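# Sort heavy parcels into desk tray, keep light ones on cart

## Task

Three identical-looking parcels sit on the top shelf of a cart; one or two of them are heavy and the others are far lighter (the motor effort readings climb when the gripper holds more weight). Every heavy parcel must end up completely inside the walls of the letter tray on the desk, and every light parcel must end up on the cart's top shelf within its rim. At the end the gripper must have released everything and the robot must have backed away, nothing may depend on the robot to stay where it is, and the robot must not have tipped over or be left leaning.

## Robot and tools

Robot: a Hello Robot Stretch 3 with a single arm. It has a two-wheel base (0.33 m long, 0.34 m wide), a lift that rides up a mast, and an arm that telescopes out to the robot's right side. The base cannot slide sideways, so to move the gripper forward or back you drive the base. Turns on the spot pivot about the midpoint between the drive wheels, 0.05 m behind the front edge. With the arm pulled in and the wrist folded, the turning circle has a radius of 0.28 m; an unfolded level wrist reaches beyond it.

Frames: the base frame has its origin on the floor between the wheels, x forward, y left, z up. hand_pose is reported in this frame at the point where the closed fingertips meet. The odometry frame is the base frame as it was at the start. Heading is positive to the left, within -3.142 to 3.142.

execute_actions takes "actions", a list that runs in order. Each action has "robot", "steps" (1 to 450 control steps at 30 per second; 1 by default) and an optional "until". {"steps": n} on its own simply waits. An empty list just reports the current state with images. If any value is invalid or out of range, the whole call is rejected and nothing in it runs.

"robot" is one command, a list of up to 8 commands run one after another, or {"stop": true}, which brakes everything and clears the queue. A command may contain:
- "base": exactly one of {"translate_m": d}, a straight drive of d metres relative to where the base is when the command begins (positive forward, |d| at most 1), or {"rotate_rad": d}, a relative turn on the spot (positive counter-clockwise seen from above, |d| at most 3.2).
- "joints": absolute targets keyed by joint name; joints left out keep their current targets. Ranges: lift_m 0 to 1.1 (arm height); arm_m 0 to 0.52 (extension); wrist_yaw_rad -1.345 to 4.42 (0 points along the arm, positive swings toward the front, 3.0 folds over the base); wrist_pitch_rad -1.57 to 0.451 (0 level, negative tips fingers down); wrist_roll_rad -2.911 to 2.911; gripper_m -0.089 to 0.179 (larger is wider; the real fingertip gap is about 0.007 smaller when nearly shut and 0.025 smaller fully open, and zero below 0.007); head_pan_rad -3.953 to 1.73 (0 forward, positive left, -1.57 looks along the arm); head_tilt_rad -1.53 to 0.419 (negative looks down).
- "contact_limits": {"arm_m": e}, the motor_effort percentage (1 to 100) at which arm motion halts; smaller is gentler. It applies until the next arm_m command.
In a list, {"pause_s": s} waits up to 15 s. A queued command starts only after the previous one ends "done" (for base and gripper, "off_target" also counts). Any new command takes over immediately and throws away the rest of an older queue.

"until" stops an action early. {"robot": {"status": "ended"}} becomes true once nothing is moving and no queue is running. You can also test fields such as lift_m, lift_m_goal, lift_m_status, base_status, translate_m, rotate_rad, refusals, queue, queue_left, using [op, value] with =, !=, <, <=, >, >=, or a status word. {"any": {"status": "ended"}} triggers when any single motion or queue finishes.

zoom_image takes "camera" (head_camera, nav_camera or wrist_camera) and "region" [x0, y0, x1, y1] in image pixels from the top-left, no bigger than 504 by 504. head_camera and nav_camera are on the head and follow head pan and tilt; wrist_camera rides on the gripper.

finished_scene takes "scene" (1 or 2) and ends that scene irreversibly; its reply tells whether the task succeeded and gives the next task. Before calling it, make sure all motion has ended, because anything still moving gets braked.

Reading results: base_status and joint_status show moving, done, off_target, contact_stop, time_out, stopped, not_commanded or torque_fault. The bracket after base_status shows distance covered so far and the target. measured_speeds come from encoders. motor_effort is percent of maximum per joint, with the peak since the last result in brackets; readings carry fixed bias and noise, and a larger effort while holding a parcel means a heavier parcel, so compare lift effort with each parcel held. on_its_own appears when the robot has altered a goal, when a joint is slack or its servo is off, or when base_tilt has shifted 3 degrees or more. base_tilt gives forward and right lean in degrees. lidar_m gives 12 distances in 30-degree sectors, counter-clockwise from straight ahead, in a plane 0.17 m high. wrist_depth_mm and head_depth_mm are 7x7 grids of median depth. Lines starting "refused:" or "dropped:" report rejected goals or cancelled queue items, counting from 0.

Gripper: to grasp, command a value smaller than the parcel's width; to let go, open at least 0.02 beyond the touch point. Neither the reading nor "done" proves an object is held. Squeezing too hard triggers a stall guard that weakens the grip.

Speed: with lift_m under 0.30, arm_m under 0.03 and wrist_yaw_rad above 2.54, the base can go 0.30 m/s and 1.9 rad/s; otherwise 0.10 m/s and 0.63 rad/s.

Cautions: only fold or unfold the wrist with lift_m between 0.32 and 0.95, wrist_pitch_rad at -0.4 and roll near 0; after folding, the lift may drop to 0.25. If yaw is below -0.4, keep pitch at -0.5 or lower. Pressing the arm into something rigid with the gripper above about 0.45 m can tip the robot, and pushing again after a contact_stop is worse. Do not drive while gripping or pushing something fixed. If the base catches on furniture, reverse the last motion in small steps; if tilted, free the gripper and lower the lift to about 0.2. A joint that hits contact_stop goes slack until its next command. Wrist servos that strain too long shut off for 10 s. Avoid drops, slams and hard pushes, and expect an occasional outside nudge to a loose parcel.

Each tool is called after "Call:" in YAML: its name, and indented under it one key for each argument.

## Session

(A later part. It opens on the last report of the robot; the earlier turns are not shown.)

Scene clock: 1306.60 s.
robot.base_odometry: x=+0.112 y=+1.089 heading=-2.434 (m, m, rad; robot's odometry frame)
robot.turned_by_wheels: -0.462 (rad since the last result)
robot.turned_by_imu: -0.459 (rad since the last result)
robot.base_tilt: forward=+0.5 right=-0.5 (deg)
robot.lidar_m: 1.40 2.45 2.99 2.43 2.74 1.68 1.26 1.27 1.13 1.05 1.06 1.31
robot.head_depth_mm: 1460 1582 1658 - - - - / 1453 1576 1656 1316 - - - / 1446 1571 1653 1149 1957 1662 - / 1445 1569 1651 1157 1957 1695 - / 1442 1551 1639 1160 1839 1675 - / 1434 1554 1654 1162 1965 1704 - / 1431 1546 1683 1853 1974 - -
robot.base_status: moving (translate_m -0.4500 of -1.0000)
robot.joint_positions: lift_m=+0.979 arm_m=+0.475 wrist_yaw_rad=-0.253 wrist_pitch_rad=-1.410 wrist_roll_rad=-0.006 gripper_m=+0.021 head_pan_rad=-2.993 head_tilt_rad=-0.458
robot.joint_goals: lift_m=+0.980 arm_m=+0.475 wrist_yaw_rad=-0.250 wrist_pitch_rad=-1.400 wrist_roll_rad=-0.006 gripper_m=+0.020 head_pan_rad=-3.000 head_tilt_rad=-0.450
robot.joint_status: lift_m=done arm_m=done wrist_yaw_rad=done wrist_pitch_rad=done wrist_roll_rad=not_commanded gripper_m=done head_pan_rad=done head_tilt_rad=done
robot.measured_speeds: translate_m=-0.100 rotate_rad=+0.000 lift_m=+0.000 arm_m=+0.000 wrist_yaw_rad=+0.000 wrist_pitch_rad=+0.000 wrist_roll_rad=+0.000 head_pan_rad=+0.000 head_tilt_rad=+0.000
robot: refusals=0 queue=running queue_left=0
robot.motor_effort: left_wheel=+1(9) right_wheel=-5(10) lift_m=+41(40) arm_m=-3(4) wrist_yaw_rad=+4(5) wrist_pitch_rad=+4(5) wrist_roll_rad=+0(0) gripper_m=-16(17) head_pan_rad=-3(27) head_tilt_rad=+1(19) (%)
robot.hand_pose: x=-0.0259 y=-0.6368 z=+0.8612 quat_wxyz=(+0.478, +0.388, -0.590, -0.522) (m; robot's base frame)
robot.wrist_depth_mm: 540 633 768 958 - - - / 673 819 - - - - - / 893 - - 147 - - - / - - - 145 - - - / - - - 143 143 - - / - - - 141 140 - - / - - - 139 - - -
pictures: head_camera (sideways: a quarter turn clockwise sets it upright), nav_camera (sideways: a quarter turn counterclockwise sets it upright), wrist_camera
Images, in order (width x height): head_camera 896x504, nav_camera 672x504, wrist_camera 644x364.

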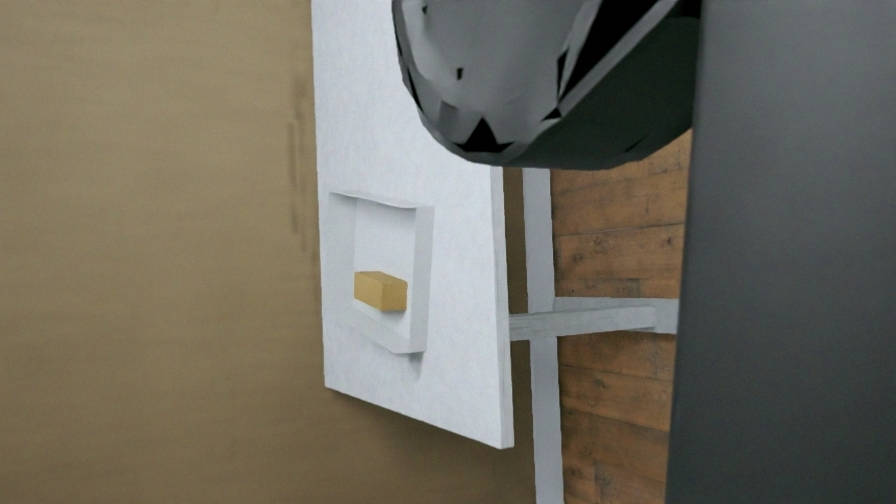

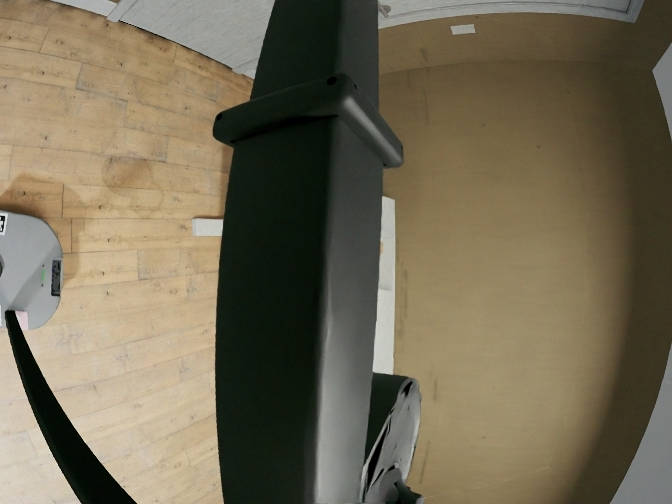

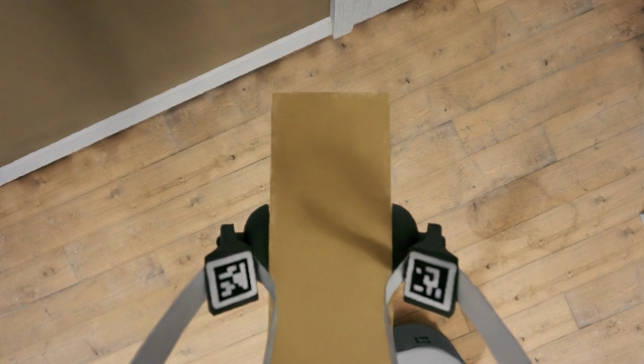

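Call:
execute_actions:
  actions:
    - {"robot": {"joints": {"arm_m": 0.488, "head_pan_rad": -1.57, "head_tilt_rad": -0.72}}, "steps": 200, "until": {"robot": {"base_status": ["!=", "moving"]}}}
    - {"robot": {"base": {"rotate_rad": -1.3193}}, "steps": 200, "until": {"robot": {"rotate_rad": ["<=", -1.15]}}}
    - {"robot": {"joints": {"lift_m": 0.945}}, "steps": 200, "until": {"robot": {"status": "ended"}}}

Scene clock: 1317.63 s.
robot.base_odometry: x=+0.530 y=+1.447 heading=+2.530 (m, m, rad; robot's odometry frame)
robot.turned_by_wheels: -1.319 (rad since the last result)
robot.turned_by_imu: -1.322 (rad since the last result)
robot.base_tilt: forward=+0.7 right=-0.9 (deg)
robot.lidar_m: 1.12 1.22 1.80 2.98 3.26 2.41 2.64 1.24 1.17 0.74 1.23 1.13
robot.head_depth_mm: 977 - - 792 677 1300 1166 / - 1136 987 805 678 1301 1172 / - 1137 955 804 680 1301 1173 / - - 764 758 679 1307 1172 / 1011 1141 956 804 681 1280 1162 / 1012 1147 993 786 681 1301 1164 / 1019 1151 1253 809 682 1312 1177
robot.base_status: done (rotate_rad -1.3191 of -1.3193)
robot.joint_positions: lift_m=+0.945 arm_m=+0.488 wrist_yaw_rad=-0.253 wrist_pitch_rad=-1.408 wrist_roll_rad=-0.006 gripper_m=+0.021 head_pan_rad=-1.577 head_tilt_rad=-0.711
robot.joint_goals: lift_m=+0.945 arm_m=+0.488 wrist_yaw_rad=-0.250 wrist_pitch_rad=-1.400 wrist_roll_rad=-0.006 gripper_m=+0.020 head_pan_rad=-1.570 head_tilt_rad=-0.720
robot.joint_status: lift_m=done arm_m=done wrist_yaw_rad=done wrist_pitch_rad=done wrist_roll_rad=not_commanded gripper_m=done head_pan_rad=done head_tilt_rad=done
robot.measured_speeds: translate_m=+0.000 rotate_rad=+0.000 lift_m=+0.000 arm_m=+0.000 wrist_yaw_rad=+0.000 wrist_pitch_rad=+0.000 wrist_roll_rad=+0.000 head_pan_rad=+0.000 head_tilt_rad=+0.000
robot: refusals=0 queue=done queue_left=0
robot.motor_effort: left_wheel=+3(8) right_wheel=-4(11) lift_m=+20(39) arm_m=+0(1) wrist_yaw_rad=+4(4) wrist_pitch_rad=+3(4) wrist_roll_rad=+0(1) gripper_m=-16(15) head_pan_rad=+2(28) head_tilt_rad=-4(20) (%)
robot.hand_pose: x=-0.0261 y=-0.6500 z=+0.8272 quat_wxyz=(+0.479, +0.388, -0.591, -0.521) (m; robot's base frame)
robot.wrist_depth_mm: 227 268 268 267 264 263 264 / 229 242 217 266 265 266 263 / 230 243 218 147 251 266 265 / 233 246 218 145 247 267 267 / 235 274 219 143 143 269 268 / 236 276 274 141 140 271 269 / 280 275 270 139 236 271 270
pictures: head_camera (sideways: a quarter turn clockwise sets it upright), nav_camera (sideways: a quarter turn counterclockwise sets it upright), wrist_camera
Images, in order (width x height): head_camera 896x504, nav_camera 672x504, wrist_camera 644x364.

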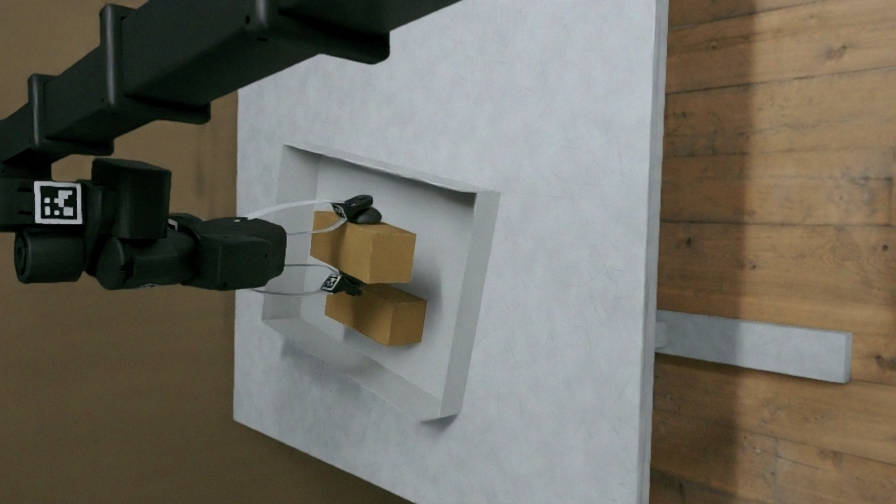

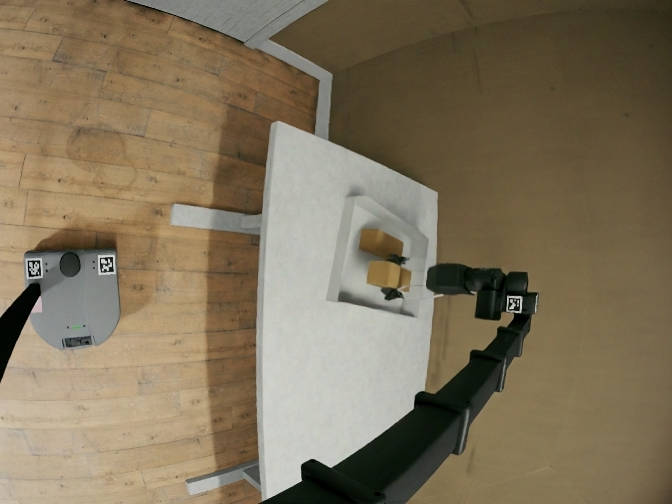

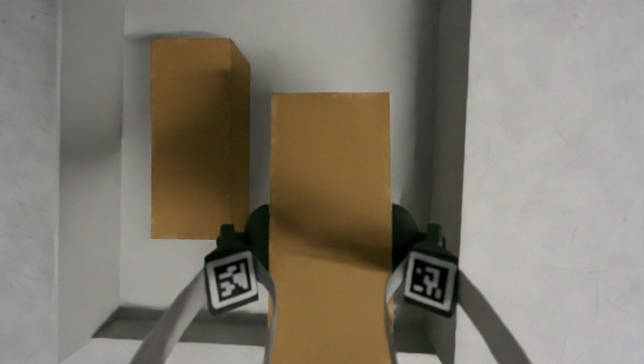

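Call:
zoom_image:
  camera: "wrist_camera"
  region: [40, 0, 500, 364]

Region (40, 0, 500, 364) of wrist_camera's 644x364 image, scaled by 1.096; it fills the top 399 rows of this view, and the rest is white.

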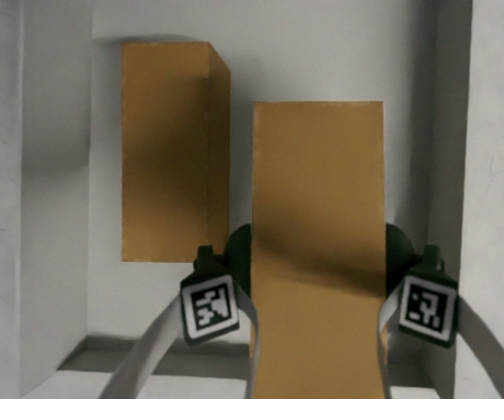

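Call:
execute_actions:
  actions:
    - {"robot": [{"base": {"translate_m": -0.0145}, "joints": {"lift_m": 0.873, "arm_m": 0.496}}], "steps": 200, "until": {"robot": {"status": "ended"}}}

Scene clock: 1371.47 s.
robot.base_odometry: x=+0.541 y=+1.439 heading=+2.530 (m, m, rad; robot's odometry frame)
robot.turned_by_wheels: +0.000 (rad since the last result)
robot.turned_by_imu: +0.000 (rad since the last result)
robot.base_tilt: forward=+0.8 right=-0.9 (deg)
robot.lidar_m: 1.13 1.23 1.82 2.98 3.25 2.40 2.62 1.23 1.17 0.74 1.23 1.15
robot.head_depth_mm: 990 1116 1052 - 662 1276 1170 / 994 - 927 804 677 1302 1171 / 982 - 960 786 680 1304 1172 / 990 - 900 762 679 1306 1174 / 1008 1140 970 802 680 1296 1170 / 1011 1145 996 780 681 1311 1167 / 1020 1154 1103 811 683 1309 1181
robot.base_status: done (translate_m -0.0145 of -0.0145)
robot.joint_positions: lift_m=+0.873 arm_m=+0.496 wrist_yaw_rad=-0.253 wrist_pitch_rad=-1.408 wrist_roll_rad=-0.006 gripper_m=+0.021 head_pan_rad=-1.577 head_tilt_rad=-0.711
robot.joint_goals: lift_m=+0.873 arm_m=+0.496 wrist_yaw_rad=-0.250 wrist_pitch_rad=-1.400 wrist_roll_rad=-0.006 gripper_m=+0.020 head_pan_rad=-1.570 head_tilt_rad=-0.720
robot.joint_status: lift_m=done arm_m=done wrist_yaw_rad=done wrist_pitch_rad=done wrist_roll_rad=not_commanded gripper_m=done head_pan_rad=done head_tilt_rad=done
robot.measured_speeds: translate_m=+0.000 rotate_rad=+0.000 lift_m=+0.000 arm_m=+0.000 wrist_yaw_rad=+0.000 wrist_pitch_rad=+0.000 wrist_roll_rad=+0.000 head_pan_rad=+0.000 head_tilt_rad=+0.000
robot: refusals=0 queue=done queue_left=0
robot.motor_effort: left_wheel=+4(4) right_wheel=-3(9) lift_m=+19(20) arm_m=+0(1) wrist_yaw_rad=+4(4) wrist_pitch_rad=+3(3) wrist_roll_rad=+0(0) gripper_m=-16(16) head_pan_rad=+3(2) head_tilt_rad=-4(5) (%)
robot.hand_pose: x=-0.0261 y=-0.6579 z=+0.7553 quat_wxyz=(+0.479, +0.388, -0.591, -0.521) (m; robot's base frame)
robot.wrist_depth_mm: 144 144 195 193 193 162 192 / 145 145 196 194 194 174 193 / 146 145 197 142 193 173 194 / 147 146 198 142 195 171 196 / 147 147 199 141 141 168 196 / 148 147 200 141 141 181 196 / 204 202 199 141 197 198 197
pictures: head_camera (sideways: a quarter turn clockwise sets it upright), nav_camera (sideways: a quarter turn counterclockwise sets it upright), wrist_camera
Images, in order (width x height): head_camera 896x504, nav_camera 672x504, wrist_camera 644x364.

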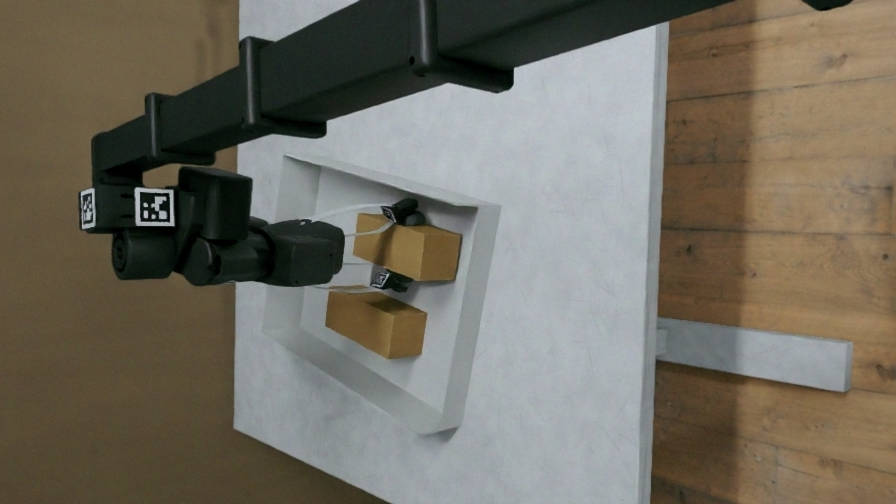

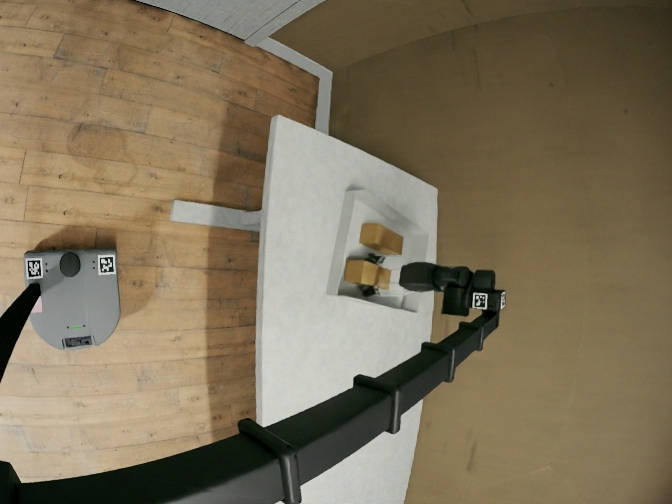

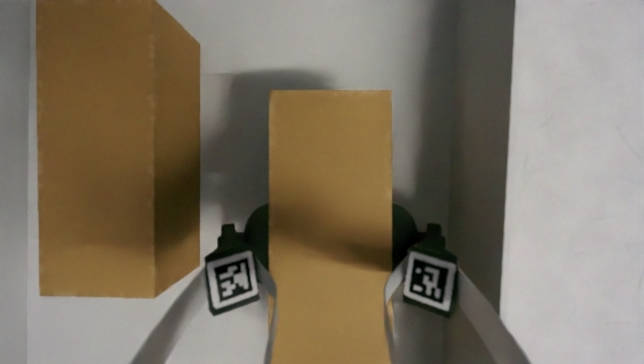

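Call:
execute_actions:
  actions:
    - {"robot": [{"joints": {"lift_m": 0.870}}, {"joints": {"gripper_m": 0.085}}, {"joints": {"lift_m": 0.97}}], "steps": 200, "until": {"robot": {"lift_m": [">=", 0.925]}}}
    - {"robot": {"joints": {"arm_m": 0.27}}, "steps": 200, "until": {"robot": {"status": "ended"}}}

Scene clock: 1399.60 s.
robot.base_odometry: x=+0.541 y=+1.439 heading=+2.530 (m, m, rad; robot's odometry frame)
robot.turned_by_wheels: +0.000 (rad since the last result)
robot.turned_by_imu: -0.001 (rad since the last result)
robot.base_tilt: forward=+0.7 right=-0.8 (deg)
robot.lidar_m: 1.13 1.23 1.82 2.99 3.25 2.40 2.63 1.22 1.17 0.74 1.23 1.15
robot.head_depth_mm: 959 - 956 803 677 1279 1167 / 951 1120 973 803 678 1304 1174 / - - 957 804 678 1303 1174 / 990 - - 768 680 1310 1174 / 1008 1139 968 805 680 1298 1177 / 1014 1148 996 781 683 1310 1165 / 1021 1154 1105 809 683 1308 1178
robot.base_status: done (translate_m -0.0145 of -0.0145)
robot.joint_positions: lift_m=+0.970 arm_m=+0.270 wrist_yaw_rad=-0.252 wrist_pitch_rad=-1.404 wrist_roll_rad=-0.006 gripper_m=+0.085 head_pan_rad=-1.577 head_tilt_rad=-0.711
robot.joint_goals: lift_m=+0.970 arm_m=+0.270 wrist_yaw_rad=-0.250 wrist_pitch_rad=-1.400 wrist_roll_rad=-0.006 gripper_m=+0.085 head_pan_rad=-1.570 head_tilt_rad=-0.720
robot.joint_status: lift_m=done arm_m=done wrist_yaw_rad=done wrist_pitch_rad=done wrist_roll_rad=not_commanded gripper_m=done head_pan_rad=done head_tilt_rad=done
robot.measured_speeds: translate_m=+0.000 rotate_rad=+0.000 lift_m=+0.000 arm_m=+0.000 wrist_yaw_rad=+0.000 wrist_pitch_rad=+0.000 wrist_roll_rad=+0.000 head_pan_rad=+0.000 head_tilt_rad=+0.000
robot: refusals=0 queue=done queue_left=0
robot.motor_effort: left_wheel=+3(3) right_wheel=-3(3) lift_m=+36(38) arm_m=-3(4) wrist_yaw_rad=+2(4) wrist_pitch_rad=+2(3) wrist_roll_rad=+0(0) gripper_m=+0(99) head_pan_rad=+2(3) head_tilt_rad=-4(3) (%)
robot.hand_pose: x=-0.0263 y=-0.4332 z=+0.8515 quat_wxyz=(+0.480, +0.387, -0.591, -0.520) (m; robot's base frame)
robot.wrist_depth_mm: 297 294 293 295 294 291 289 / 298 297 295 295 294 292 291 / 303 302 300 297 296 295 291 / 304 301 300 299 297 295 291 / 305 303 300 299 296 294 294 / 307 304 301 301 - - - / - - - - - - -
pictures: head_camera (sideways: a quarter turn clockwise sets it upright), nav_camera (sideways: a quarter turn counterclockwise sets it upright), wrist_camera
Images, in order (width x height): head_camera 896x504, nav_camera 672x504, wrist_camera 644x364.

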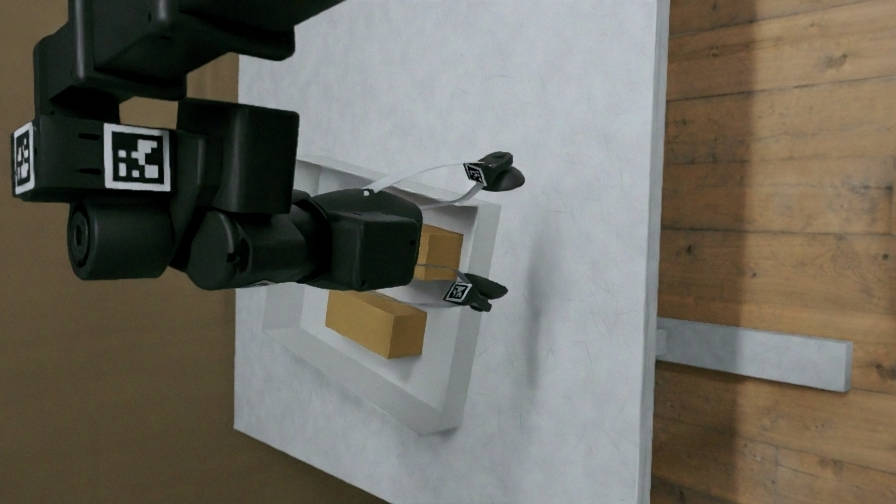

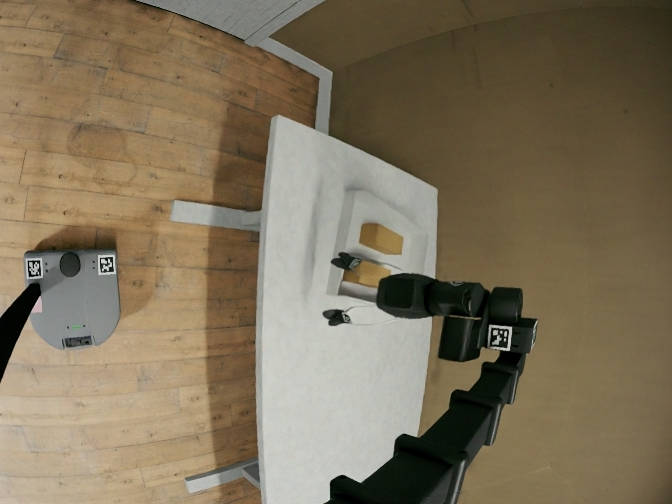

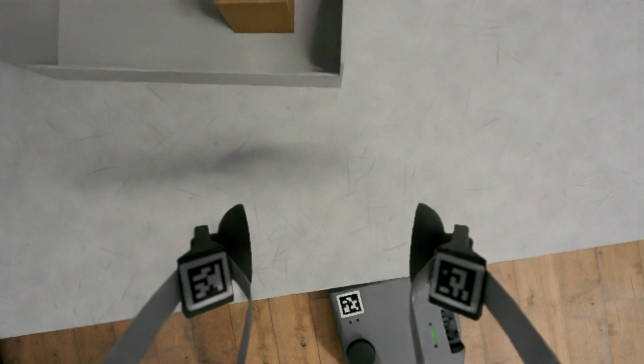

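Call:
finished_scene:
  scene: 1

The scene is finished: the task was done.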